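# Close the footlocker lid over three cartons

## Task

Get all three cartons inside the footlocker and close its lid completely, keeping the footlocker upright and untilted. The lid must not be slammed or allowed to drop shut from anything beyond a small opening. The result must hold by itself once the robot lets go, with nothing knocked over.

## Robot and tools

Robot: a Hello Robot Stretch 4 with a single arm. It has an omni-wheel base, a lift that travels up and down a mast, an arm that telescopes straight forward, a three-joint wrist (yaw, pitch, roll) and a two-finger gripper. It stands about 1.6 m tall, and the base edge lies within 0.23 m of the base origin. Loose objects may occasionally get nudged by outside forces.

Frames: the base frame has its origin on the floor under the base centre, with x ahead, y to the left and z up. hand_pose is reported in this frame as a point between the open fingertips, and the printed value may be slightly wrong. When all wrist joints are 0, the hand axes line up with the base axes. The odometry frame is where the base frame sat when the scene began. base_odometry counts wheel rotation, so slipping shows up as travel. Its heading runs from -3.142 to 3.142 and is positive to the left.

execute_actions(actions, cameras): actions is a list holding one action object, or an empty list to simply read the state and images. An action may contain "base", "joints" or both, optionally with "pace" and "contact_limits". Alternatively it may be just {"end_of_arm": "enable_torque"}, which re-powers any wrist or gripper motor that shut itself off; that motor then holds its current position. The motions in one action begin together and may finish at different times.
- base: exactly one key, each a relative move from where the base last reported itself. translate_m: straight ahead (+) or back, in metres, -2 to 2. strafe_m: sideways with no turning, left +, in metres, -2 to 2. rotate_rad: turn in place, counter-clockwise seen from above is +, in radians, -3.2 to 3.2.
- joints: absolute targets by name, each optional. lift_m 0 to 1.2 (±0.004 counts as reached). arm_m is extension, 0 to 0.55 (±0.004). wrist_yaw_rad -1.134 to 4.276 (±0.02): 0 points forward, + is leftward, 3.14 is folded back, and above 3.4 the arm may block it. wrist_pitch_rad -1.117 to 4.259 (±0.05): 0 is level, 1.57 points down. wrist_roll_rad -1.117 to 4.259 (±0.02): at 0 the fingers are level with each other, and + turns the gripper clockwise as seen from behind it. gripper_m -0.038 to 0.141 (±0.004) is the fingertip gap in metres; negative values press the tips together. A target outside a joint range is clipped and the result reports that. Any unknown key or other bad value rejects the whole call, and then nothing moves.
- pace: "slow", "default" (used if omitted), "fast" or "max". The base goes up to 0.1/0.3/0.4/0.6 m/s and 1/2/3/4 rad/s at these paces. With the lift above 0.2, speeds are reduced further, down to 0.3 m/s and 1 rad/s at 1.2.
- contact_limits: only {"arm_m": value}, from 0 (gentlest) to 0.75 (firmest), default 0.5. It sets how much force the arm may apply before it halts.
- cameras: a list drawn from head_camera, head_left_camera, head_right_camera, wrist_camera or all. Omitting it, null or ["all"] returns all of them, and [] returns none. The "pictures" line gives the image order.
A joint or the base left out of an action may still be driving toward its previous target, and the status fields will not show it. If a result reports a stop, the remaining motion calls in that same reply are skipped.

wait(seconds): 0 to 10. Nothing new is commanded, and it returns the same data as an empty action. zoom_image(camera, region): region is [x0, y0, x1, y1] in pixels of that camera's most recent full image, with the origin at top-left and a size of at most 504x504. finished_scene(scene): give the number of the current scene. This cannot be undone, the goal must already be met and stable, and the result says whether it succeeded.

Result lines: base_status and joint_status give the outcome of each motion. "done" for the base means the wheels turned the commanded amount, even if they slipped. "off_target" means it settled away from the target and may still be pushing. "contact_stop_at_<key>" means it hit something and now holds where it stopped. "limit_stop_at_<name>" means a built-in limit stopped it. After a stop the old target is dropped. on_its_own describes things this call did not command; its "held at" value is the target being held, not the actual position. After a contact stop the lift, arm or wheels go slack, so the lift can sink and the base can roll. limit_stop_at_tilt means the lean is over 6 degrees, and the lift, arm and wheels go slack until the lean drops. limit_stop_at_own_body means a joint nearly hit the robot itself; it tends to happen with the wrist pitched up (below -0.2) and rolled (below -0.4 or above 4). torque_fault means a wrist or gripper motor went limp, and it needs enable_torque. lidar_m gives 12 distances in metres, one per 30-degree sector: the 1st straight ahead, then counter-clockwise (4th left, 7th behind, 10th right). "-" means nothing seen or closer than 0.25 m. wrist_depth_mm is a 7x7 grid of depths in mm, from 100 to 2000. base_tilt is in degrees, with forward and right positive and a small constant bias. turned_by_wheels differing from turned_by_imu by more than about 0.1 rad points to a collision or slipping. motor_effort is a percent of the maximum, with the peak in brackets; it is noisy and has a small bias. Unusual effort at rest suggests contact or a load.

Gripping: command a gap smaller than the object. Closing harder pulls the object toward the wrist, and opening pushes it away. A firm grip shows up as a clear change in gripper effort; the position reading does not confirm a grasp. If the fingertips jam against a surface below, raise the lift.

Cautions: to unfold the wrist at the start, send lift_m 0.4 with wrist_yaw_rad 0. Do not drive or turn with more than 1 kg held and arm_m above 0.2, especially at fast paces, because the robot can tip. Strong sustained pushing, pushing with the gripper high, or high contact limits also risk tipping. Lower the lid gently all the way rather than letting it drop or slamming it. Do not knock the footlocker over or tilt it, and do not drop cartons. Avoid hard impacts and torque faults.

Each tool is called as a command line: name --argument value for each argument, lists and objects as JSON in quotes; but a table of rows of numbers goes row by row, as --pt "numbers of a row", without its own name.

## Session

execute_actions --actions '[]'

Scene clock: 0.00 s.
base_odometry: x=+0.000 y=+0.000 heading=+0.000 (m, m, rad; odometry frame)
turned_by_wheels: +0.000 (rad since the last result)
turned_by_imu: +0.000 (rad since the last result)
base_tilt: forward=+0.3 right=-0.4 (deg)
lidar_m: 1.74 1.74 2.53 1.42 1.41 1.57 1.44 1.44 1.62 2.47 2.46 2.74
base_status: not commanded
joint_positions: lift_m=+0.250 arm_m=-0.001 wrist_yaw_rad=+3.161 wrist_pitch_rad=-0.006 wrist_roll_rad=+0.006 gripper_m=+0.057
joint_status: not commanded
motor_effort: lift_m=+18 arm_m=+0 wrist_yaw_rad=+0 wrist_pitch_rad=-7 wrist_roll_rad=+1 gripper_m=-1 wheel_0=+0 wheel_1=+0 wheel_2=+0 (%)
hand_pose: x=-0.1200 y=+0.0819 z=+0.4296 quat_wxyz=(-0.010, +0.003, +0.003, +1.000) (m; base frame)
wrist_depth_mm: - 140 263 1756 1921 - - / - 111 138 1756 1863 - - / - 112 138 1708 1863 - - / - 123 154 1661 1863 1983 - / 137 144 1576 1618 1808 1983 - / 809 1464 1537 1661 211 1863 1863 / 1138 1308 1098 1229 1160 1078 1160
pictures: head_camera, head_left_camera, head_right_camera, wrist_camera
Images, in order (width x height): head_camera 420x560, head_left_camera 420x672, head_right_camera 420x672, wrist_camera 616x392.

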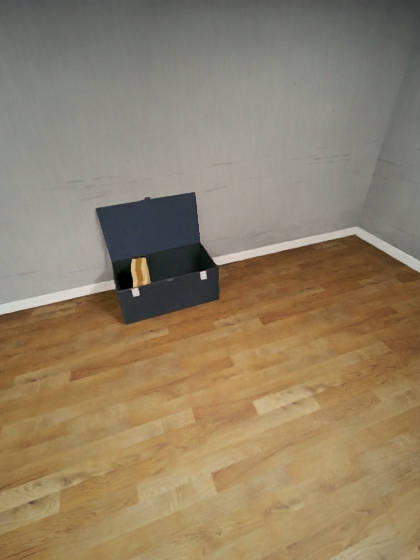

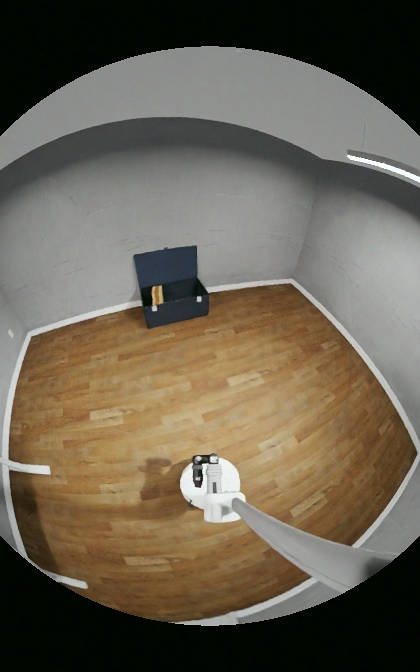

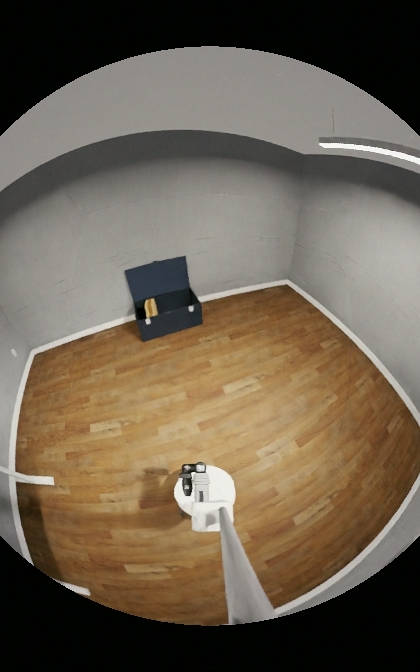

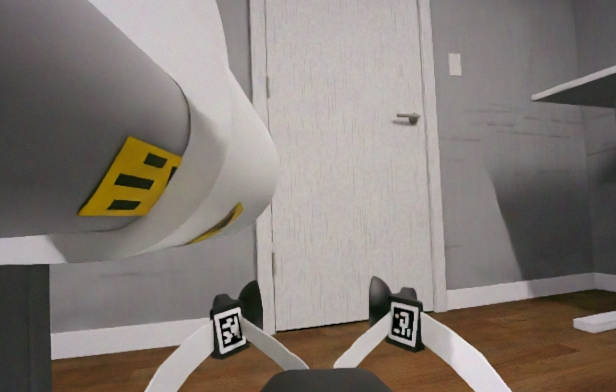

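zoom_image --camera "head_camera" --region '[80, 180, 240, 340]'

Region (80, 180, 240, 340) of head_camera's 420x560 image, scaled by 3.150, with more detail than that image has.

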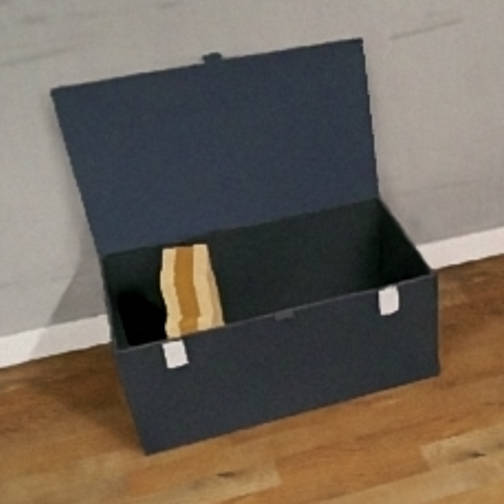

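execute_actions --actions '[{"base":{"rotate_rad":0.352},"joints":{"lift_m":0.6,"wrist_yaw_rad":0}}]' --cameras '[]'

execute_actions --actions '[{"base":{"translate_m":1.15},"joints":{"wrist_pitch_rad":0.8}}]' --cameras '[]'

execute_actions --actions '[{"base":{"strafe_m":-0.2}}]'

Scene clock: 10.97 s.
base_odometry: x=+0.000 y=+0.000 heading=+0.351 (m, m, rad; odometry frame)
turned_by_wheels: +0.351 (rad since the last result)
turned_by_imu: +0.359 (rad since the last result)
base_tilt: forward=+0.2 right=-0.3 (deg)
lidar_m: 1.73 2.38 1.48 1.40 1.48 1.50 1.42 1.52 2.15 2.49 2.63 1.82
base_status: done
joint_positions: lift_m=+0.600 arm_m=-0.001 wrist_yaw_rad=+0.000 wrist_pitch_rad=-0.006 wrist_roll_rad=+0.006 gripper_m=+0.057
joint_status: all done
motor_effort: lift_m=+22(22) arm_m=+0(0) wrist_yaw_rad=-1(5) wrist_pitch_rad=-3(4) wrist_roll_rad=-1(1) gripper_m=-3(1) wheel_0=-3(9) wheel_1=-2(11) wheel_2=-4(8) (%)
hand_pose: x=+0.4586 y=-0.0873 z=+0.7798 quat_wxyz=(+1.000, +0.003, -0.003, +0.000) (m; base frame)
wrist_depth_mm: - - - - - - - / - - - - - - - / - - - - - - - / - - - - - - - / - - - - - - - / - - - - 211 - - / - - 1863 1537 1576 1537 -
pictures: none
No camera images: the call's "cameras" was empty. Leave "cameras" out to get every camera's image.

Scene clock: 16.27 s.
base_odometry: x=+1.079 y=+0.396 heading=+0.352 (m, m, rad; odometry frame)
turned_by_wheels: +0.000 (rad since the last result)
turned_by_imu: +0.002 (rad since the last result)
base_tilt: forward=+0.2 right=-0.5 (deg)
lidar_m: 0.56 1.16 1.63 2.18 1.59 2.11 2.60 2.75 2.59 2.51 0.85 0.59
base_status: done
joint_positions: lift_m=+0.600 arm_m=-0.001 wrist_yaw_rad=+0.000 wrist_pitch_rad=+0.801 wrist_roll_rad=+0.006 gripper_m=+0.057
joint_status: all done
motor_effort: lift_m=+21(22) arm_m=+0(0) wrist_yaw_rad=+0(1) wrist_pitch_rad=-1(1) wrist_roll_rad=+1(1) gripper_m=-2(3) wheel_0=+3(10) wheel_1=+5(10) wheel_2=-3(14) (%)
hand_pose: x=+0.3708 y=-0.0874 z=+0.5708 quat_wxyz=(+0.921, +0.003, +0.390, -0.001) (m; base frame)
wrist_depth_mm: 878 878 820 809 798 820 820 / 960 976 904 866 891 878 931 / 1098 1098 976 699 976 991 878 / 1160 1138 1008 741 1060 1078 878 / 991 976 591 585 609 597 591 / 866 878 634 683 212 699 715 / 788 778 741 768 750 732 750
pictures: none
No camera images: the call's "cameras" was empty. Leave "cameras" out to get every camera's image.

Scene clock: 18.20 s.
base_odometry: x=+1.148 y=+0.208 heading=+0.352 (m, m, rad; odometry frame)
turned_by_wheels: +0.000 (rad since the last result)
turned_by_imu: +0.000 (rad since the last result)
base_tilt: forward=+0.3 right=-0.5 (deg)
lidar_m: 0.57 0.61 1.65 2.37 1.78 2.38 2.58 2.77 2.45 2.34 1.57 0.62
base_status: done
joint_positions: lift_m=+0.600 arm_m=-0.001 wrist_yaw_rad=+0.000 wrist_pitch_rad=+0.801 wrist_roll_rad=+0.006 gripper_m=+0.057
joint_status: not commanded
motor_effort: lift_m=+21(20) arm_m=+0(0) wrist_yaw_rad=+1(0) wrist_pitch_rad=-2(4) wrist_roll_rad=+2(1) gripper_m=-4(4) wheel_0=+1(12) wheel_1=-2(11) wheel_2=+0(2) (%)
hand_pose: x=+0.3708 y=-0.0874 z=+0.5708 quat_wxyz=(+0.921, +0.003, +0.390, -0.001) (m; base frame)
wrist_depth_mm: 878 809 798 809 809 831 854 / 991 891 866 891 904 917 960 / 1078 878 741 976 991 891 1098 / 1118 798 741 1060 1042 820 1078 / 654 615 591 597 603 603 904 / 854 683 634 691 211 699 831 / 778 778 741 759 759 741 759
pictures: head_camera, head_left_camera, head_right_camera, wrist_camera
camera_calibration (this result's frames):
wrist_camera: T_world_to_cam=[[-0.0458158, -0.997422, -0.0552212, -0.0330695], [-0.68551, 0.0716014, -0.724534, 0.738257], [0.72662, 0.0046596, -0.687024, 0.346271], [0, 0, 0, 1]] pos_world=[0.25296, -0.087458, 0.770962]
Images, in order (width x height): head_camera 420x560, head_left_camera 420x672, head_right_camera 420x672, wrist_camera 616x392.

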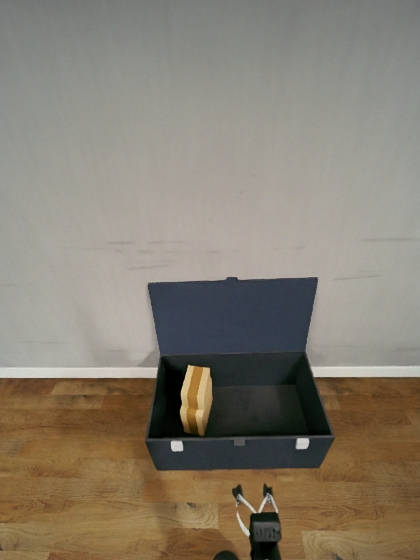

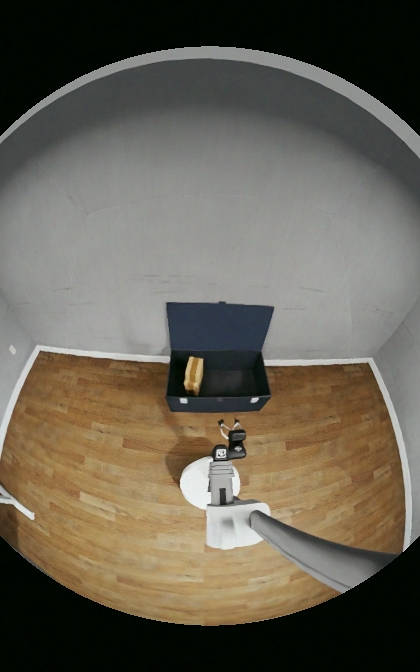

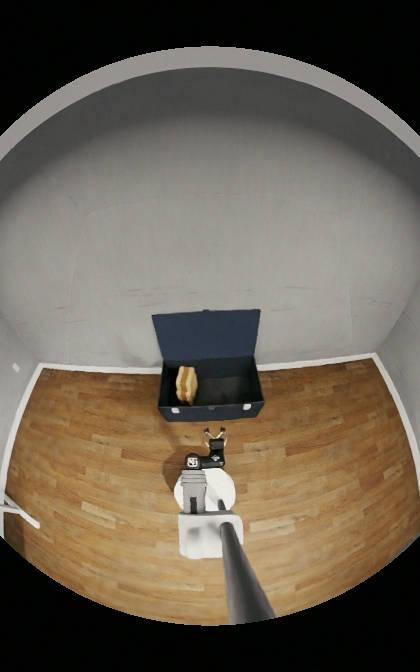

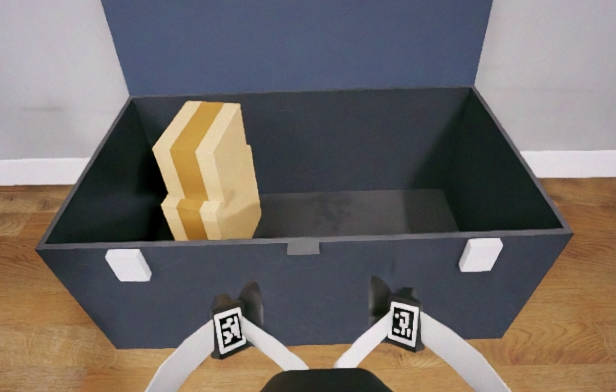

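zoom_image --camera "head_camera" --region '[130, 270, 350, 490]'

execute_actions --actions '[{"joints":{"arm_m":0.35,"wrist_yaw_rad":1.0,"wrist_pitch_rad":0.7}}]' --cameras '["wrist_camera","head_camera"]'

Region (130, 270, 350, 490) of head_camera's 420x560 image, scaled by 2.291, with more detail than that image has.

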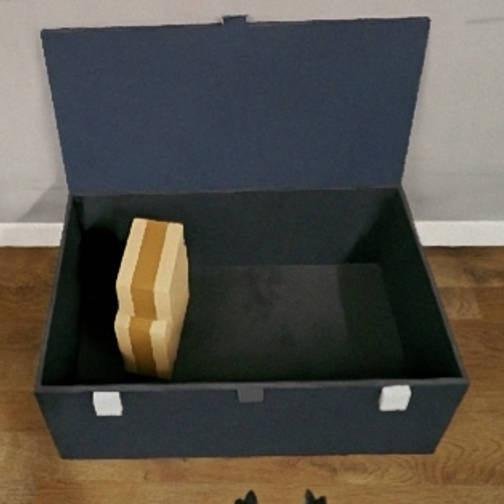

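Scene clock: 24.60 s.
base_odometry: x=+1.148 y=+0.208 heading=+0.352 (m, m, rad; odometry frame)
turned_by_wheels: +0.000 (rad since the last result)
turned_by_imu: +0.000 (rad since the last result)
base_tilt: forward=+0.2 right=-0.4 (deg)
lidar_m: 0.56 0.60 1.62 2.38 1.79 2.39 2.60 2.75 2.42 2.32 1.55 0.61
base_status: not commanded
joint_positions: lift_m=+0.600 arm_m=+0.349 wrist_yaw_rad=+1.000 wrist_pitch_rad=+0.702 wrist_roll_rad=+0.006 gripper_m=+0.057
joint_status: all done
motor_effort: lift_m=+20(20) arm_m=+7(8) wrist_yaw_rad=+1(6) wrist_pitch_rad=-4(8) wrist_roll_rad=+1(1) gripper_m=-3(3) wheel_0=+1(1) wheel_1=-2(2) wheel_2=+0(0) (%)
hand_pose: x=+0.7123 y=+0.1381 z=+0.5918 quat_wxyz=(+0.825, -0.162, +0.303, +0.449) (m; base frame)
wrist_depth_mm: 1921 - 1397 917 676 521 407 / 1983 - 1661 1025 723 500 424 / 1661 1618 1576 1138 788 525 436 / 1336 1308 1308 1182 854 544 455 / 1138 1078 1098 1060 654 569 473 / 946 946 878 591 211 549 492 / 820 842 504 569 404 394 500
pictures: head_camera, wrist_camera
camera_calibration (this result's frames):
wrist_camera: T_world_to_cam=[[0.817546, -0.572781, -0.0594942, -0.462365], [-0.389996, -0.474696, -0.789029, 0.874495], [0.423699, 0.66827, -0.611469, 0.190906], [0, 0, 0, 1]] pos_world=[0.638167, 0.0227088, 0.779227]
Images, in order (width x height): head_camera 420x560, wrist_camera 616x392.

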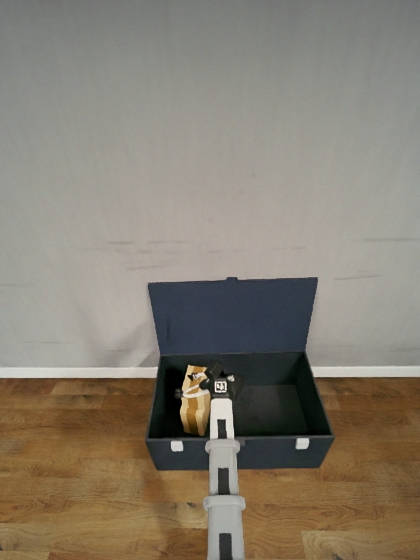

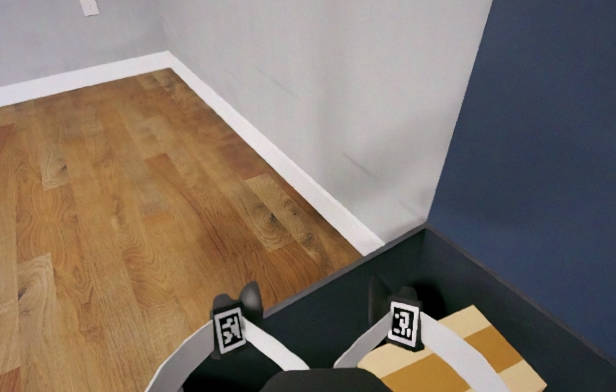

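execute_actions --actions '[{"base":{"strafe_m":-0.3},"joints":{"arm_m":0.45,"wrist_yaw_rad":1.5,"wrist_pitch_rad":0.8}}]' --cameras '["wrist_camera","head_camera"]'

Scene clock: 29.93 s.
base_odometry: x=+1.252 y=-0.073 heading=+0.352 (m, m, rad; odometry frame)
turned_by_wheels: +0.000 (rad since the last result)
turned_by_imu: +0.000 (rad since the last result)
base_tilt: forward=+0.1 right=-0.5 (deg)
lidar_m: 0.56 0.61 0.85 2.68 2.04 2.69 2.62 2.75 2.12 2.03 1.57 1.13
base_status: done
joint_positions: lift_m=+0.600 arm_m=+0.449 wrist_yaw_rad=+1.500 wrist_pitch_rad=+0.801 wrist_roll_rad=+0.006 gripper_m=+0.057
joint_status: all done
motor_effort: lift_m=+21(20) arm_m=+7(8) wrist_yaw_rad=+1(5) wrist_pitch_rad=-1(2) wrist_roll_rad=+0(1) gripper_m=-2(3) wheel_0=+1(12) wheel_1=-1(11) wheel_2=+0(0) (%)
hand_pose: x=+0.7211 y=+0.1941 z=+0.5709 quat_wxyz=(+0.675, -0.264, +0.287, +0.627) (m; base frame)
wrist_depth_mm: - - - - 1537 820 517 / 1756 1661 1661 1618 1464 854 512 / 1366 1366 1366 1308 1255 683 512 / 1182 1138 1098 750 564 647 512 / 991 991 946 842 504 580 508 / 891 866 525 820 211 627 500 / 778 778 436 691 715 609 508
pictures: head_camera, wrist_camera
camera_calibration (this result's frames):
wrist_camera: T_world_to_cam=[[0.99166, -0.116455, -0.0552215, -0.655347], [-0.120042, -0.678586, -0.724645, 0.696131], [0.0469163, 0.72523, -0.686906, 0.440696], [0, 0, 0, 1]] pos_world=[0.712771, 0.07646, 0.770976]
Images, in order (width x height): head_camera 420x560, wrist_camera 616x392.

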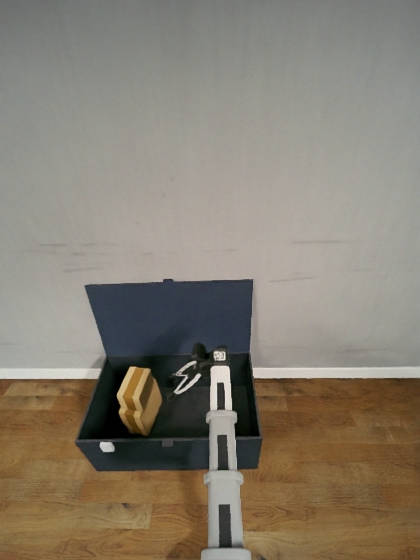

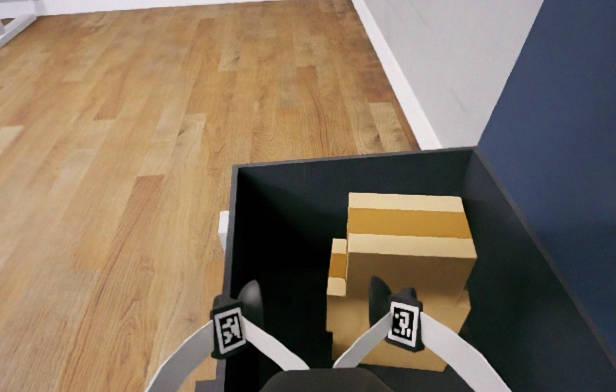

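zoom_image --camera "head_camera" --region '[70, 340, 210, 480]'

zoom_image --camera "wrist_camera" --region '[200, 130, 560, 392]'

Region (70, 340, 210, 480) of head_camera's 420x560 image, scaled by 3.600, with more detail than that image has.

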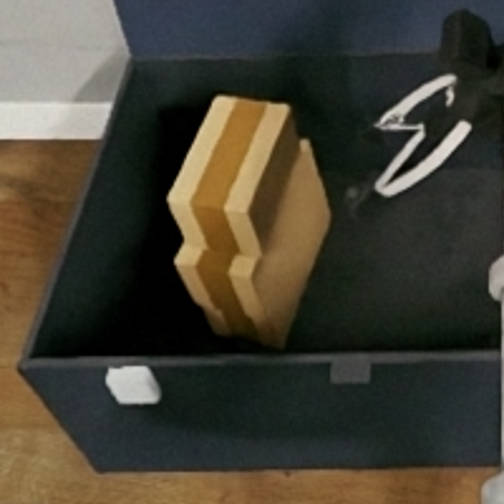

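Region (200, 130, 560, 392) of wrist_camera's 616x392 image, scaled by 1.400; it fills the top 367 rows of this view, and the rest is white.

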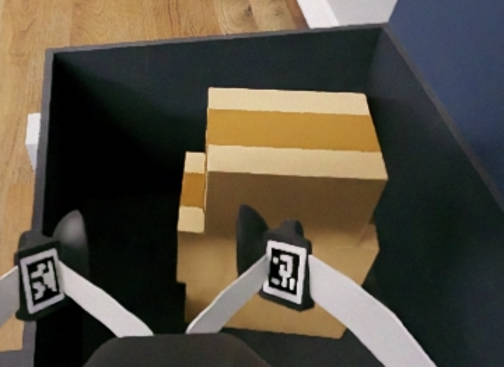

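execute_actions --actions '[{"base":{"strafe_m":0.52},"joints":{"arm_m":0.45,"wrist_yaw_rad":-0.15,"wrist_pitch_rad":1.57,"gripper_m":0.141,"lift_m":0.65}}]' --cameras '[]'

execute_actions --actions '[{"base":{"translate_m":0.27}}]' --cameras '["wrist_camera","head_camera","head_left_camera"]'

Scene clock: 70.47 s.
base_odometry: x=+1.073 y=+0.415 heading=+0.352 (m, m, rad; odometry frame)
turned_by_wheels: +0.000 (rad since the last result)
turned_by_imu: +0.000 (rad since the last result)
base_tilt: forward=+0.2 right=-0.4 (deg)
lidar_m: 0.58 1.16 1.65 2.17 1.57 2.05 2.56 2.75 2.62 2.55 0.87 0.62
base_status: done
joint_positions: lift_m=+0.650 arm_m=+0.449 wrist_yaw_rad=-0.150 wrist_pitch_rad=+1.570 wrist_roll_rad=+0.005 gripper_m=+0.141
joint_status: all done
motor_effort: lift_m=+21(23) arm_m=+7(5) wrist_yaw_rad=+0(5) wrist_pitch_rad=+2(5) wrist_roll_rad=+0(0) gripper_m=+1(6) wheel_0=-2(12) wheel_1=+2(11) wheel_2=+0(1) (%)
hand_pose: x=+0.6069 y=-0.0865 z=+0.5395 quat_wxyz=(+0.705, +0.055, +0.705, -0.055) (m; base frame)
wrist_depth_mm: 778 559 676 397 768 759 759 / 778 559 732 392 759 768 759 / 778 539 759 627 759 759 759 / 768 549 750 750 750 750 750 / 759 759 569 715 759 778 768 / 759 759 768 759 768 210 778 / 759 759 759 155 759 759 759
pictures: none
No camera images: the call's "cameras" was empty. Leave "cameras" out to get every camera's image.

Scene clock: 72.83 s.
base_odometry: x=+1.326 y=+0.508 heading=+0.352 (m, m, rad; odometry frame)
turned_by_wheels: +0.000 (rad since the last result)
turned_by_imu: +0.001 (rad since the last result)
base_tilt: forward=+0.2 right=-0.5 (deg)
lidar_m: 0.31 0.36 1.25 2.16 1.71 2.04 2.85 3.04 2.66 2.55 0.49 0.34
base_status: done
joint_positions: lift_m=+0.650 arm_m=+0.449 wrist_yaw_rad=-0.150 wrist_pitch_rad=+1.570 wrist_roll_rad=+0.005 gripper_m=+0.141
joint_status: not commanded
motor_effort: lift_m=+21(21) arm_m=+7(8) wrist_yaw_rad=+0(0) wrist_pitch_rad=+1(1) wrist_roll_rad=+0(0) gripper_m=-2(3) wheel_0=+4(10) wheel_1=+5(9) wheel_2=-3(13) (%)
hand_pose: x=+0.6069 y=-0.0865 z=+0.5395 quat_wxyz=(+0.705, +0.055, +0.705, -0.055) (m; base frame)
wrist_depth_mm: 253 265 283 303 327 351 377 / 330 336 368 399 436 477 564 / 691 455 525 647 759 741 750 / 768 544 750 508 750 759 741 / 759 759 741 387 750 741 750 / 759 449 691 382 382 210 741 / 759 750 564 155 668 615 621
pictures: head_camera, head_left_camera, wrist_camera
camera_calibration (this result's frames):
wrist_camera: T_world_to_cam=[[-0.219399, -0.975604, -0.00781513, 0.0586043], [-0.974601, 0.219528, -0.0442706, 0.698555], [0.0449062, -0.00209629, -0.998989, 0.734628], [0, 0, 0, 1]] pos_world=[0.660681, -0.0946379, 0.765269]
Images, in order (width x height): head_camera 420x560, head_left_camera 420x672, wrist_camera 616x392.

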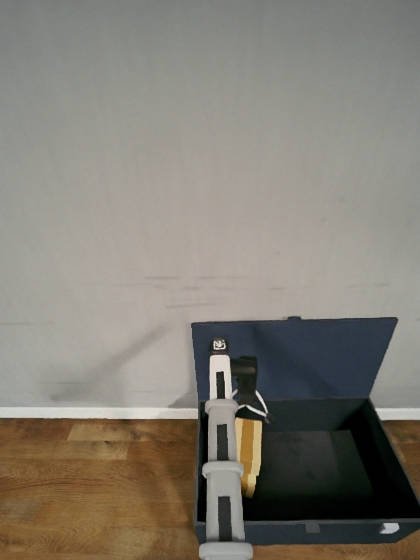

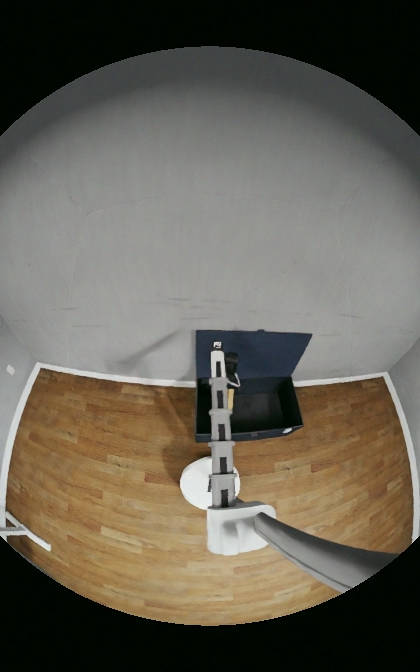

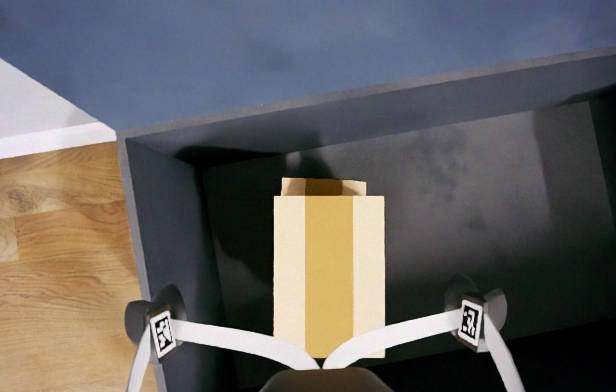

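execute_actions --actions '[{"base":{"strafe_m":-0.017},"joints":{"arm_m":0.435,"lift_m":0.53}}]' --cameras '["wrist_camera"]'

Scene clock: 80.03 s.
base_odometry: x=+1.332 y=+0.492 heading=+0.352 (m, m, rad; odometry frame)
turned_by_wheels: +0.000 (rad since the last result)
turned_by_imu: +0.000 (rad since the last result)
base_tilt: forward=+0.3 right=-0.4 (deg)
lidar_m: 0.31 0.32 1.25 2.17 1.73 2.09 2.84 3.00 2.59 2.55 0.47 0.32
base_status: done
joint_positions: lift_m=+0.530 arm_m=+0.436 wrist_yaw_rad=-0.150 wrist_pitch_rad=+1.570 wrist_roll_rad=+0.005 gripper_m=+0.141
joint_status: all done
motor_effort: lift_m=+15(18) arm_m=-7(7) wrist_yaw_rad=+1(0) wrist_pitch_rad=+2(2) wrist_roll_rad=+1(1) gripper_m=+0(0) wheel_0=+1(11) wheel_1=-4(11) wheel_2=+0(0) (%)
hand_pose: x=+0.5943 y=-0.0865 z=+0.4200 quat_wxyz=(+0.705, +0.055, +0.705, -0.055) (m; base frame)
wrist_depth_mm: 249 262 279 298 314 329 366 / 309 317 353 397 452 530 609 / 342 449 564 627 634 627 627 / 345 462 627 266 627 627 627 / 343 439 603 266 627 621 621 / 640 343 265 264 266 209 621 / 634 342 263 155 609 597 597
pictures: wrist_camera
camera_calibration (this result's frames):
wrist_camera: T_world_to_cam=[[-0.219538, -0.975573, -0.00781268, 0.0550001], [-0.974571, 0.219667, -0.0442362, 0.680993], [0.0448718, -0.00209754, -0.998991, 0.61589], [0, 0, 0, 1]] pos_world=[0.648115, -0.0946435, 0.645822]
Images, in order (width x height): wrist_camera 616x392.

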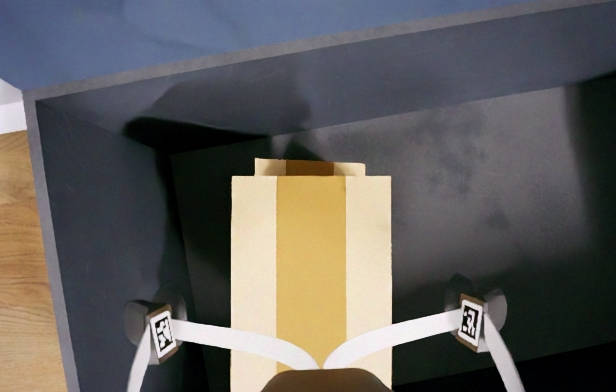

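execute_actions --actions '[{"joints":{"lift_m":0.44},"pace":"slow"}]' --cameras '["wrist_camera"]'

execute_actions --actions '[{"joints":{"gripper_m":0.07}}]' --cameras '["wrist_camera"]'

Scene clock: 84.73 s.
base_odometry: x=+1.332 y=+0.492 heading=+0.352 (m, m, rad; odometry frame)
turned_by_wheels: +0.000 (rad since the last result)
turned_by_imu: +0.000 (rad since the last result)
base_tilt: forward=+0.2 right=-0.3 (deg)
lidar_m: 0.31 0.33 1.26 2.18 1.73 2.07 2.85 3.02 2.61 2.54 0.50 0.33
base_status: not commanded
joint_positions: lift_m=+0.440 arm_m=+0.436 wrist_yaw_rad=-0.150 wrist_pitch_rad=+1.570 wrist_roll_rad=+0.005 gripper_m=+0.141
joint_status: all done
motor_effort: lift_m=+12(14) arm_m=-7(6) wrist_yaw_rad=+1(0) wrist_pitch_rad=+2(3) wrist_roll_rad=+0(0) gripper_m=-2(0) wheel_0=+2(2) wheel_1=-4(4) wheel_2=+0(0) (%)
hand_pose: x=+0.5943 y=-0.0865 z=+0.3302 quat_wxyz=(+0.705, +0.055, +0.705, -0.055) (m; base frame)
wrist_depth_mm: 223 230 251 273 296 327 362 / 285 314 349 392 452 521 544 / 324 445 512 535 535 539 544 / 312 462 179 178 180 535 535 / 300 439 178 177 178 535 535 / 286 216 177 177 177 202 530 / 279 345 176 152 176 530 530
pictures: wrist_camera
camera_calibration (this result's frames):
wrist_camera: T_world_to_cam=[[-0.219539, -0.975573, -0.00781268, 0.0542983], [-0.974571, 0.219667, -0.0442364, 0.677019], [0.044872, -0.00209756, -0.998991, 0.526177], [0, 0, 0, 1]] pos_world=[0.648113, -0.0946435, 0.556019]
Images, in order (width x height): wrist_camera 616x392.

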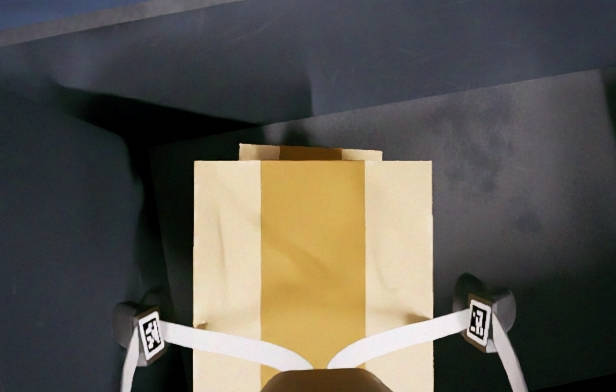

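Scene clock: 86.47 s.
base_odometry: x=+1.332 y=+0.492 heading=+0.352 (m, m, rad; odometry frame)
turned_by_wheels: +0.000 (rad since the last result)
turned_by_imu: +0.000 (rad since the last result)
base_tilt: forward=+0.3 right=-0.5 (deg)
lidar_m: 0.30 0.29 1.25 2.17 1.72 2.10 2.86 3.02 2.64 2.55 0.49 0.32
base_status: not commanded
joint_positions: lift_m=+0.440 arm_m=+0.436 wrist_yaw_rad=-0.150 wrist_pitch_rad=+1.569 wrist_roll_rad=+0.005 gripper_m=+0.070
joint_status: all done
motor_effort: lift_m=+17(17) arm_m=-6(6) wrist_yaw_rad=+0(0) wrist_pitch_rad=+3(5) wrist_roll_rad=+0(1) gripper_m=-18(21) wheel_0=+1(1) wheel_1=-4(4) wheel_2=+0(0) (%)
hand_pose: x=+0.5945 y=-0.0865 z=+0.3298 quat_wxyz=(+0.705, +0.055, +0.704, -0.055) (m; base frame)
wrist_depth_mm: 220 233 254 276 301 332 366 / 287 319 355 402 459 530 539 / 322 445 525 535 535 535 535 / 310 462 176 174 175 535 530 / 300 439 174 174 173 530 530 / 287 382 174 173 172 530 530 / 279 177 171 171 171 525 525
pictures: wrist_camera
camera_calibration (this result's frames):
wrist_camera: T_world_to_cam=[[-0.219415, -0.9756, -0.00785045, 0.0542426], [-0.974575, 0.219545, -0.0447641, 0.677326], [0.0453954, -0.00217108, -0.998967, 0.52545], [0, 0, 0, 1]] pos_world=[0.648153, -0.0946434, 0.555653]
Images, in order (width x height): wrist_camera 616x392.

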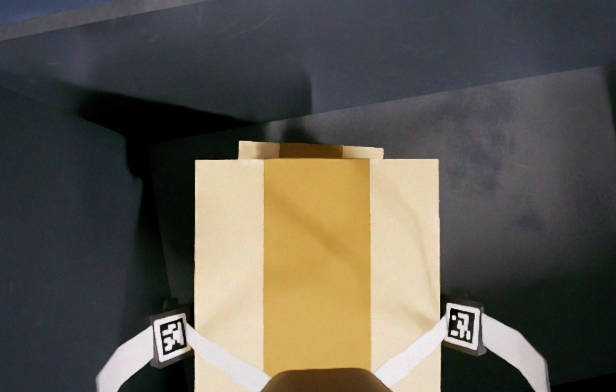

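execute_actions --actions '[{"joints":{"lift_m":0.47,"gripper_m":0.05},"pace":"slow"}]' --cameras '["wrist_camera"]'

Scene clock: 90.20 s.
base_odometry: x=+1.332 y=+0.492 heading=+0.352 (m, m, rad; odometry frame)
turned_by_wheels: +0.000 (rad since the last result)
turned_by_imu: +0.000 (rad since the last result)
base_tilt: forward=+0.2 right=-0.3 (deg)
lidar_m: 0.32 0.33 1.25 2.16 1.73 2.10 2.86 3.01 2.63 2.52 0.49 0.33
base_status: not commanded
joint_positions: lift_m=+0.469 arm_m=+0.436 wrist_yaw_rad=-0.150 wrist_pitch_rad=+1.570 wrist_roll_rad=+0.005 gripper_m=+0.050
joint_status: all done
motor_effort: lift_m=+25(25) arm_m=-7(7) wrist_yaw_rad=+0(0) wrist_pitch_rad=+2(2) wrist_roll_rad=+0(2) gripper_m=-24(24) wheel_0=+1(2) wheel_1=-4(4) wheel_2=+0(0) (%)
hand_pose: x=+0.5944 y=-0.0865 z=+0.3592 quat_wxyz=(+0.705, +0.055, +0.705, -0.055) (m; base frame)
wrist_depth_mm: 239 248 253 276 303 330 366 / 289 317 355 402 455 530 564 / 322 449 525 564 564 569 564 / 310 462 167 166 167 564 559 / 298 436 166 165 166 564 554 / 287 377 165 165 164 208 554 / 273 171 164 164 163 554 554
pictures: wrist_camera
camera_calibration (this result's frames):
wrist_camera: T_world_to_cam=[[-0.219416, -0.9756, -0.00783596, 0.0544637], [-0.974584, 0.219546, -0.0445616, 0.67851], [0.0451946, -0.00214075, -0.998976, 0.554885], [0, 0, 0, 1]] pos_world=[0.648138, -0.0946415, 0.584979]
Images, in order (width x height): wrist_camera 616x392.

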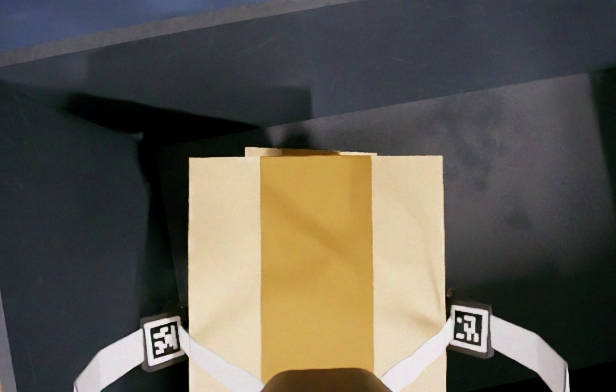

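execute_actions --actions '[{"base":{"strafe_m":-0.25},"pace":"slow"}]' --cameras '["wrist_camera"]'

execute_actions --actions '[{"joints":{"lift_m":0.25}}]' --cameras '["wrist_camera","head_left_camera"]'

Scene clock: 97.73 s.
base_odometry: x=+1.418 y=+0.257 heading=+0.352 (m, m, rad; odometry frame)
turned_by_wheels: +0.000 (rad since the last result)
turned_by_imu: +0.000 (rad since the last result)
base_tilt: forward=+0.2 right=-0.3 (deg)
lidar_m: 0.28 0.32 0.45 2.42 1.94 2.45 2.90 3.01 2.40 2.28 0.48 0.34
base_status: done
joint_positions: lift_m=+0.469 arm_m=+0.436 wrist_yaw_rad=-0.150 wrist_pitch_rad=+1.570 wrist_roll_rad=+0.005 gripper_m=+0.050
joint_status: not commanded
motor_effort: lift_m=+25(25) arm_m=-6(7) wrist_yaw_rad=+0(0) wrist_pitch_rad=+3(3) wrist_roll_rad=+0(1) gripper_m=-23(25) wheel_0=+4(7) wheel_1=-4(9) wheel_2=+0(0) (%)
hand_pose: x=+0.5944 y=-0.0865 z=+0.3592 quat_wxyz=(+0.705, +0.055, +0.705, -0.055) (m; base frame)
wrist_depth_mm: 241 249 254 278 306 334 370 / 291 320 359 407 462 525 452 / 436 500 544 569 559 564 469 / 500 539 167 167 167 559 488 / 322 418 166 166 166 564 508 / 320 392 165 165 165 208 530 / 319 171 164 163 164 559 508
pictures: wrist_camera
camera_calibration (this result's frames):
wrist_camera: T_world_to_cam=[[-0.219417, -0.9756, -0.00783201, 0.054459], [-0.974586, 0.219546, -0.0445065, 0.678465], [0.04514, -0.0021325, -0.998978, 0.55492], [0, 0, 0, 1]] pos_world=[0.648123, -0.094641, 0.584976]
Images, in order (width x height): wrist_camera 616x392.

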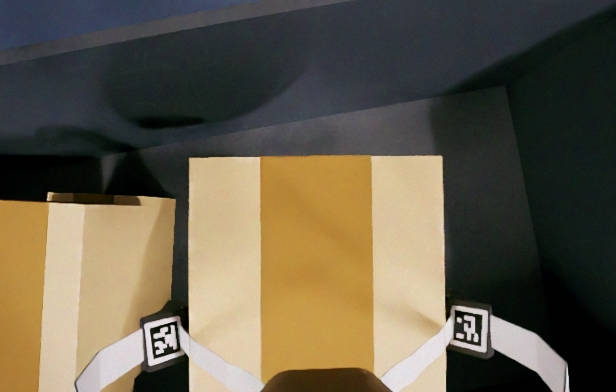

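Scene clock: 99.73 s.
base_odometry: x=+1.418 y=+0.257 heading=+0.352 (m, m, rad; odometry frame)
turned_by_wheels: +0.000 (rad since the last result)
turned_by_imu: +0.000 (rad since the last result)
base_tilt: forward=+0.3 right=-0.4 (deg)
lidar_m: 0.31 0.33 0.47 2.41 1.95 2.45 2.87 3.05 2.37 2.28 0.48 0.33
base_status: not commanded
joint_positions: lift_m=+0.250 arm_m=+0.436 wrist_yaw_rad=-0.150 wrist_pitch_rad=+1.570 wrist_roll_rad=+0.005 gripper_m=+0.050
joint_status: all done
motor_effort: lift_m=+18(24) arm_m=-7(6) wrist_yaw_rad=+0(0) wrist_pitch_rad=+3(1) wrist_roll_rad=+0(1) gripper_m=-24(22) wheel_0=+4(4) wheel_1=-4(4) wheel_2=+0(0) (%)
hand_pose: x=+0.5944 y=-0.0865 z=+0.1398 quat_wxyz=(+0.705, +0.055, +0.705, -0.055) (m; base frame)
wrist_depth_mm: 222 235 255 278 306 334 345 / 290 320 343 342 342 343 345 / 342 342 342 343 343 343 343 / 317 340 167 166 167 342 342 / 287 340 166 166 166 340 338 / 289 334 165 164 165 208 338 / 283 171 164 163 163 336 334
pictures: head_left_camera, wrist_camera
camera_calibration (this result's frames):
wrist_camera: T_world_to_cam=[[-0.219419, -0.975599, -0.00782417, 0.0527373], [-0.974591, 0.219548, -0.0443968, 0.668652], [0.0450313, -0.00211613, -0.998983, 0.335833], [0, 0, 0, 1]] pos_world=[0.648111, -0.09464, 0.36559]
Images, in order (width x height): head_left_camera 420x672, wrist_camera 616x392.

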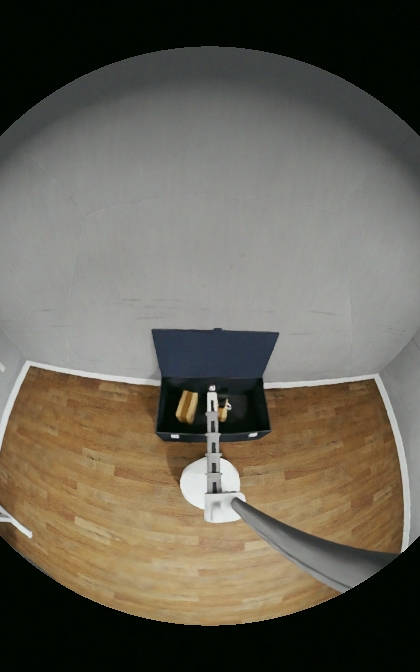

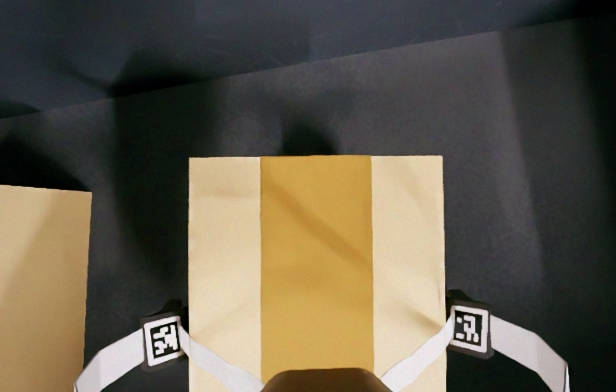

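execute_actions --actions '[{"joints":{"lift_m":0.2},"pace":"slow"}]' --cameras '[]'

execute_actions --actions '[{"joints":{"gripper_m":0.141},"pace":"slow"}]' --cameras '["wrist_camera"]'

Scene clock: 103.53 s.
base_odometry: x=+1.418 y=+0.257 heading=+0.352 (m, m, rad; odometry frame)
turned_by_wheels: +0.000 (rad since the last result)
turned_by_imu: +0.000 (rad since the last result)
base_tilt: forward=+0.2 right=-0.4 (deg)
lidar_m: 0.31 0.33 0.45 2.39 1.96 2.47 2.90 3.04 2.36 2.28 0.47 0.34
base_status: not commanded
joint_positions: lift_m=+0.200 arm_m=+0.436 wrist_yaw_rad=-0.150 wrist_pitch_rad=+1.570 wrist_roll_rad=+0.005 gripper_m=+0.050
joint_status: all done
motor_effort: lift_m=+17(17) arm_m=-7(7) wrist_yaw_rad=+0(0) wrist_pitch_rad=+2(1) wrist_roll_rad=+1(0) gripper_m=-25(25) wheel_0=+4(5) wheel_1=-4(4) wheel_2=+0(0) (%)
hand_pose: x=+0.5944 y=-0.0865 z=+0.0898 quat_wxyz=(+0.705, +0.055, +0.705, -0.055) (m; base frame)
wrist_depth_mm: 222 235 255 279 294 294 294 / 290 293 294 293 293 296 293 / 293 293 291 293 293 291 291 / 291 290 167 167 167 290 290 / 283 287 166 166 166 289 289 / 285 287 165 164 165 208 287 / 282 171 164 163 164 285 285
pictures: none
No camera images: the call's "cameras" was empty. Leave "cameras" out to get every camera's image.

Scene clock: 107.70 s.
base_odometry: x=+1.418 y=+0.257 heading=+0.352 (m, m, rad; odometry frame)
turned_by_wheels: +0.000 (rad since the last result)
turned_by_imu: +0.000 (rad since the last result)
base_tilt: forward=+0.2 right=-0.5 (deg)
lidar_m: 0.32 0.34 0.48 2.43 1.94 2.44 2.88 3.04 2.37 2.28 0.47 0.31
base_status: not commanded
joint_positions: lift_m=+0.200 arm_m=+0.436 wrist_yaw_rad=-0.150 wrist_pitch_rad=+1.571 wrist_roll_rad=+0.006 gripper_m=+0.141
joint_status: all done
motor_effort: lift_m=+12(17) arm_m=-6(7) wrist_yaw_rad=+1(5) wrist_pitch_rad=-1(11) wrist_roll_rad=-1(1) gripper_m=+0(26) wheel_0=+3(4) wheel_1=-4(4) wheel_2=+0(0) (%)
hand_pose: x=+0.5939 y=-0.0864 z=+0.0902 quat_wxyz=(+0.705, +0.055, +0.705, -0.055) (m; base frame)
wrist_depth_mm: 219 231 252 276 298 300 301 / 286 298 297 297 300 298 298 / 294 297 297 296 298 297 296 / 294 294 176 175 176 296 294 / 285 293 175 175 175 293 294 / 287 222 174 173 174 202 291 / 289 289 172 161 173 289 289
pictures: wrist_camera
camera_calibration (this result's frames):
wrist_camera: T_world_to_cam=[[-0.219887, -0.975495, -0.0077677, 0.0525756], [-0.974521, 0.220015, -0.0436075, 0.665951], [0.0442479, -0.00201891, -0.999019, 0.286817], [0, 0, 0, 1]] pos_world=[0.647853, -0.0946526, 0.315984]
Images, in order (width x height): wrist_camera 616x392.

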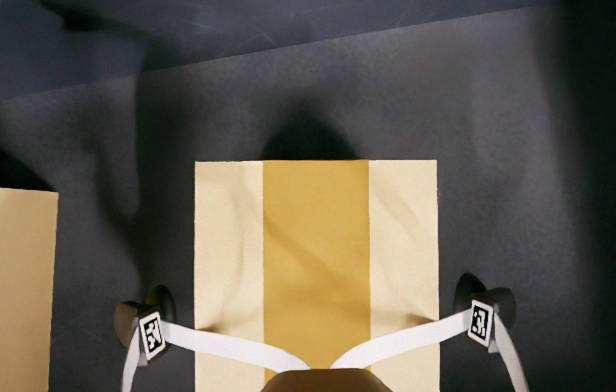

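execute_actions --actions '[{"joints":{"lift_m":0.6}}]' --cameras '[]'

execute_actions --actions '[{"joints":{"lift_m":0.75,"arm_m":0.2,"wrist_yaw_rad":0,"wrist_pitch_rad":0.4}}]' --cameras '["wrist_camera","head_camera"]'

Scene clock: 123.83 s.
base_odometry: x=+1.418 y=+0.257 heading=+0.352 (m, m, rad; odometry frame)
turned_by_wheels: +0.000 (rad since the last result)
turned_by_imu: +0.000 (rad since the last result)
base_tilt: forward=+0.2 right=-0.5 (deg)
lidar_m: 0.30 0.34 0.47 2.42 1.92 2.45 2.88 3.03 2.36 2.27 0.47 0.34
base_status: not commanded
joint_positions: lift_m=+0.600 arm_m=+0.436 wrist_yaw_rad=-0.150 wrist_pitch_rad=+1.570 wrist_roll_rad=+0.006 gripper_m=+0.141
joint_status: all done
motor_effort: lift_m=+22(22) arm_m=-5(6) wrist_yaw_rad=+0(1) wrist_pitch_rad=+2(0) wrist_roll_rad=+1(1) gripper_m=+0(0) wheel_0=+3(4) wheel_1=-4(3) wheel_2=+0(0) (%)
hand_pose: x=+0.5942 y=-0.0865 z=+0.4894 quat_wxyz=(+0.705, +0.055, +0.705, -0.055) (m; base frame)
wrist_depth_mm: 263 276 294 315 340 366 384 / 325 351 384 399 462 525 452 / 430 496 591 707 699 668 466 / 640 699 699 574 707 707 488 / 521 455 699 580 691 691 512 / 504 452 683 691 683 210 525 / 554 449 683 155 661 597 544
pictures: none
No camera images: the call's "cameras" was empty. Leave "cameras" out to get every camera's image.

Scene clock: 125.63 s.
base_odometry: x=+1.418 y=+0.257 heading=+0.352 (m, m, rad; odometry frame)
turned_by_wheels: +0.000 (rad since the last result)
turned_by_imu: +0.000 (rad since the last result)
base_tilt: forward=+0.3 right=-0.4 (deg)
lidar_m: 0.31 0.31 0.45 2.42 1.90 2.46 2.87 3.05 2.37 2.25 0.48 0.33
base_status: not commanded
joint_positions: lift_m=+0.750 arm_m=+0.201 wrist_yaw_rad=+0.000 wrist_pitch_rad=+0.402 wrist_roll_rad=+0.006 gripper_m=+0.141
joint_status: all done
motor_effort: lift_m=+22(23) arm_m=-7(7) wrist_yaw_rad=+1(3) wrist_pitch_rad=-5(10) wrist_roll_rad=+0(1) gripper_m=-1(0) wheel_0=+4(4) wheel_1=-4(3) wheel_2=+0(0) (%)
hand_pose: x=+0.6376 y=-0.0874 z=+0.8150 quat_wxyz=(+0.980, +0.003, +0.200, -0.001) (m; base frame)
wrist_depth_mm: 387 387 384 382 377 375 379 / 404 402 404 402 399 397 394 / 430 424 424 421 421 418 413 / 449 445 439 442 436 433 427 / 436 442 436 436 436 439 439 / 459 452 455 455 452 209 455 / 477 473 477 154 477 473 480
pictures: head_camera, wrist_camera
camera_calibration (this result's frames):
wrist_camera: T_world_to_cam=[[-0.0208829, -0.99742, -0.0686874, -0.0123186], [-0.35029, 0.0716469, -0.933897, 1.05488], [0.936408, 0.00455806, -0.350882, -0.0875504], [0, 0, 0, 1]] pos_world=[0.451241, -0.0874669, 0.953587]
Images, in order (width x height): head_camera 420x560, wrist_camera 616x392.

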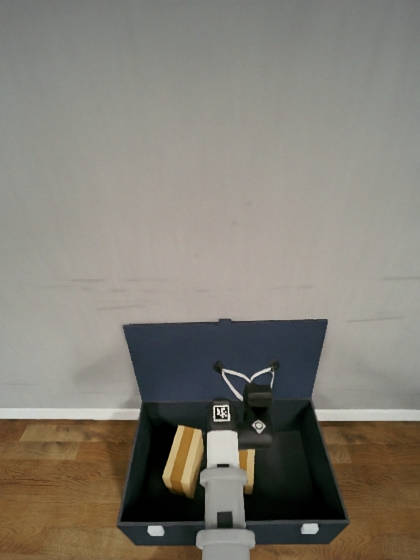

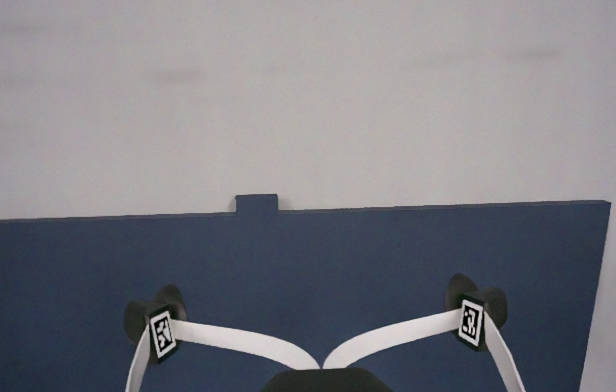

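execute_actions --actions '[{"base":{"strafe_m":0.06},"joints":{"lift_m":0.45,"arm_m":0.33,"wrist_pitch_rad":-0.6,"gripper_m":0.085}}]' --cameras '["wrist_camera","head_camera"]'

Scene clock: 162.63 s.
base_odometry: x=+1.397 y=+0.314 heading=+0.352 (m, m, rad; odometry frame)
turned_by_wheels: +0.000 (rad since the last result)
turned_by_imu: +0.001 (rad since the last result)
base_tilt: forward=+0.3 right=-0.2 (deg)
lidar_m: 0.30 0.34 1.25 2.35 1.89 2.38 2.88 3.04 2.45 2.34 0.46 0.32
base_status: done
joint_positions: lift_m=+0.450 arm_m=+0.329 wrist_yaw_rad=+0.000 wrist_pitch_rad=-0.598 wrist_roll_rad=+0.006 gripper_m=+0.085
joint_status: all done
motor_effort: lift_m=+14(21) arm_m=+7(7) wrist_yaw_rad=+0(1) wrist_pitch_rad=-5(9) wrist_roll_rad=+0(1) gripper_m=-3(2) wheel_0=-1(9) wheel_1=+3(12) wheel_2=+0(1) (%)
hand_pose: x=+0.7381 y=-0.0874 z=+0.7909 quat_wxyz=(+0.956, +0.003, -0.294, +0.001) (m; base frame)
wrist_depth_mm: 683 668 654 634 627 615 597 / 585 569 559 549 535 530 512 / 504 500 488 480 477 466 462 / 452 442 436 427 421 415 413 / 402 399 392 387 384 377 373 / 366 364 224 351 216 343 342 / 336 332 291 297 294 283 294
pictures: head_camera, wrist_camera
camera_calibration (this result's frames):
wrist_camera: T_world_to_cam=[[0.0466592, -0.997417, -0.054618, -0.0728105], [0.596623, 0.0716801, -0.799314, 0.262235], [0.801164, 0.00470898, 0.598426, -0.841074], [0, 0, 0, 1]] pos_world=[0.520781, -0.0874589, 0.708952]
Images, in order (width x height): head_camera 420x560, wrist_camera 616x392.

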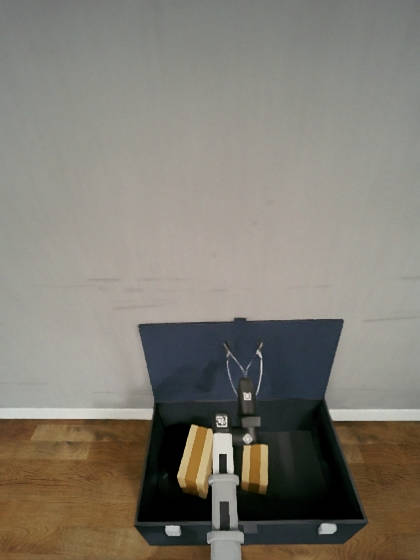

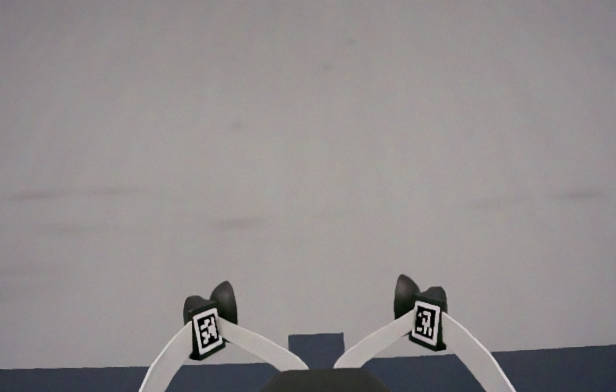

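execute_actions --actions '[{"joints":{"lift_m":0.458,"arm_m":0.39},"pace":"slow","contact_limits":{"arm_m":0.15}}]' --cameras '["wrist_camera","head_camera"]'

Scene clock: 170.40 s.
base_odometry: x=+1.397 y=+0.314 heading=+0.352 (m, m, rad; odometry frame)
turned_by_wheels: +0.000 (rad since the last result)
turned_by_imu: +0.000 (rad since the last result)
base_tilt: forward=+0.4 right=-0.5 (deg)
lidar_m: 0.33 0.32 1.23 2.36 1.90 2.39 2.86 3.03 2.45 2.35 0.47 0.33
base_status: not commanded
joint_positions: lift_m=+0.458 arm_m=+0.389 wrist_yaw_rad=+0.000 wrist_pitch_rad=-0.598 wrist_roll_rad=+0.006 gripper_m=+0.085
joint_status: all done
motor_effort: lift_m=+22(20) arm_m=+7(6) wrist_yaw_rad=+0(0) wrist_pitch_rad=-6(7) wrist_roll_rad=+1(0) gripper_m=-4(2) wheel_0=-1(1) wheel_1=+3(3) wheel_2=+0(0) (%)
contact_limits: arm_m 0.15
hand_pose: x=+0.7981 y=-0.0874 z=+0.7983 quat_wxyz=(+0.956, +0.003, -0.294, +0.001) (m; base frame)
wrist_depth_mm: 569 554 539 521 517 500 492 / 480 473 459 452 442 433 430 / 418 413 404 397 392 384 377 / 370 368 359 353 347 345 342 / 334 329 327 320 314 312 306 / 304 300 226 291 216 282 282 / 248 245 236 242 237 230 237
pictures: head_camera, wrist_camera
camera_calibration (this result's frames):
wrist_camera: T_world_to_cam=[[0.0465959, -0.99742, -0.0546132, -0.0751728], [0.596705, 0.0716388, -0.799256, 0.232279], [0.801106, 0.00465402, 0.598504, -0.893576], [0, 0, 0, 1]] pos_world=[0.58075, -0.0874603, 0.716354]
Images, in order (width x height): head_camera 420x560, wrist_camera 616x392.

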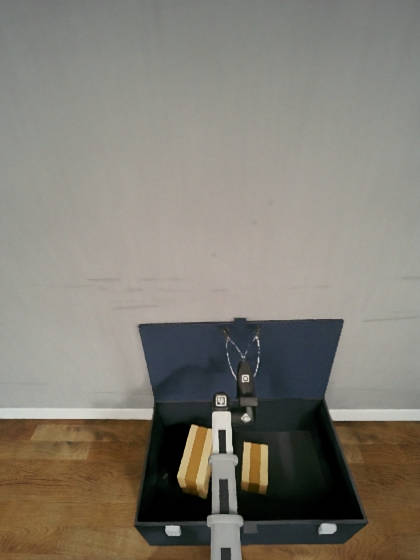

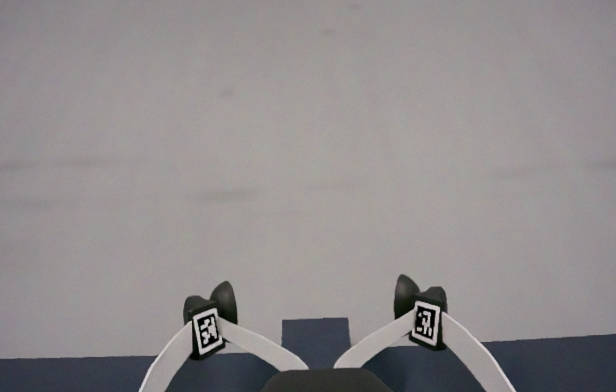

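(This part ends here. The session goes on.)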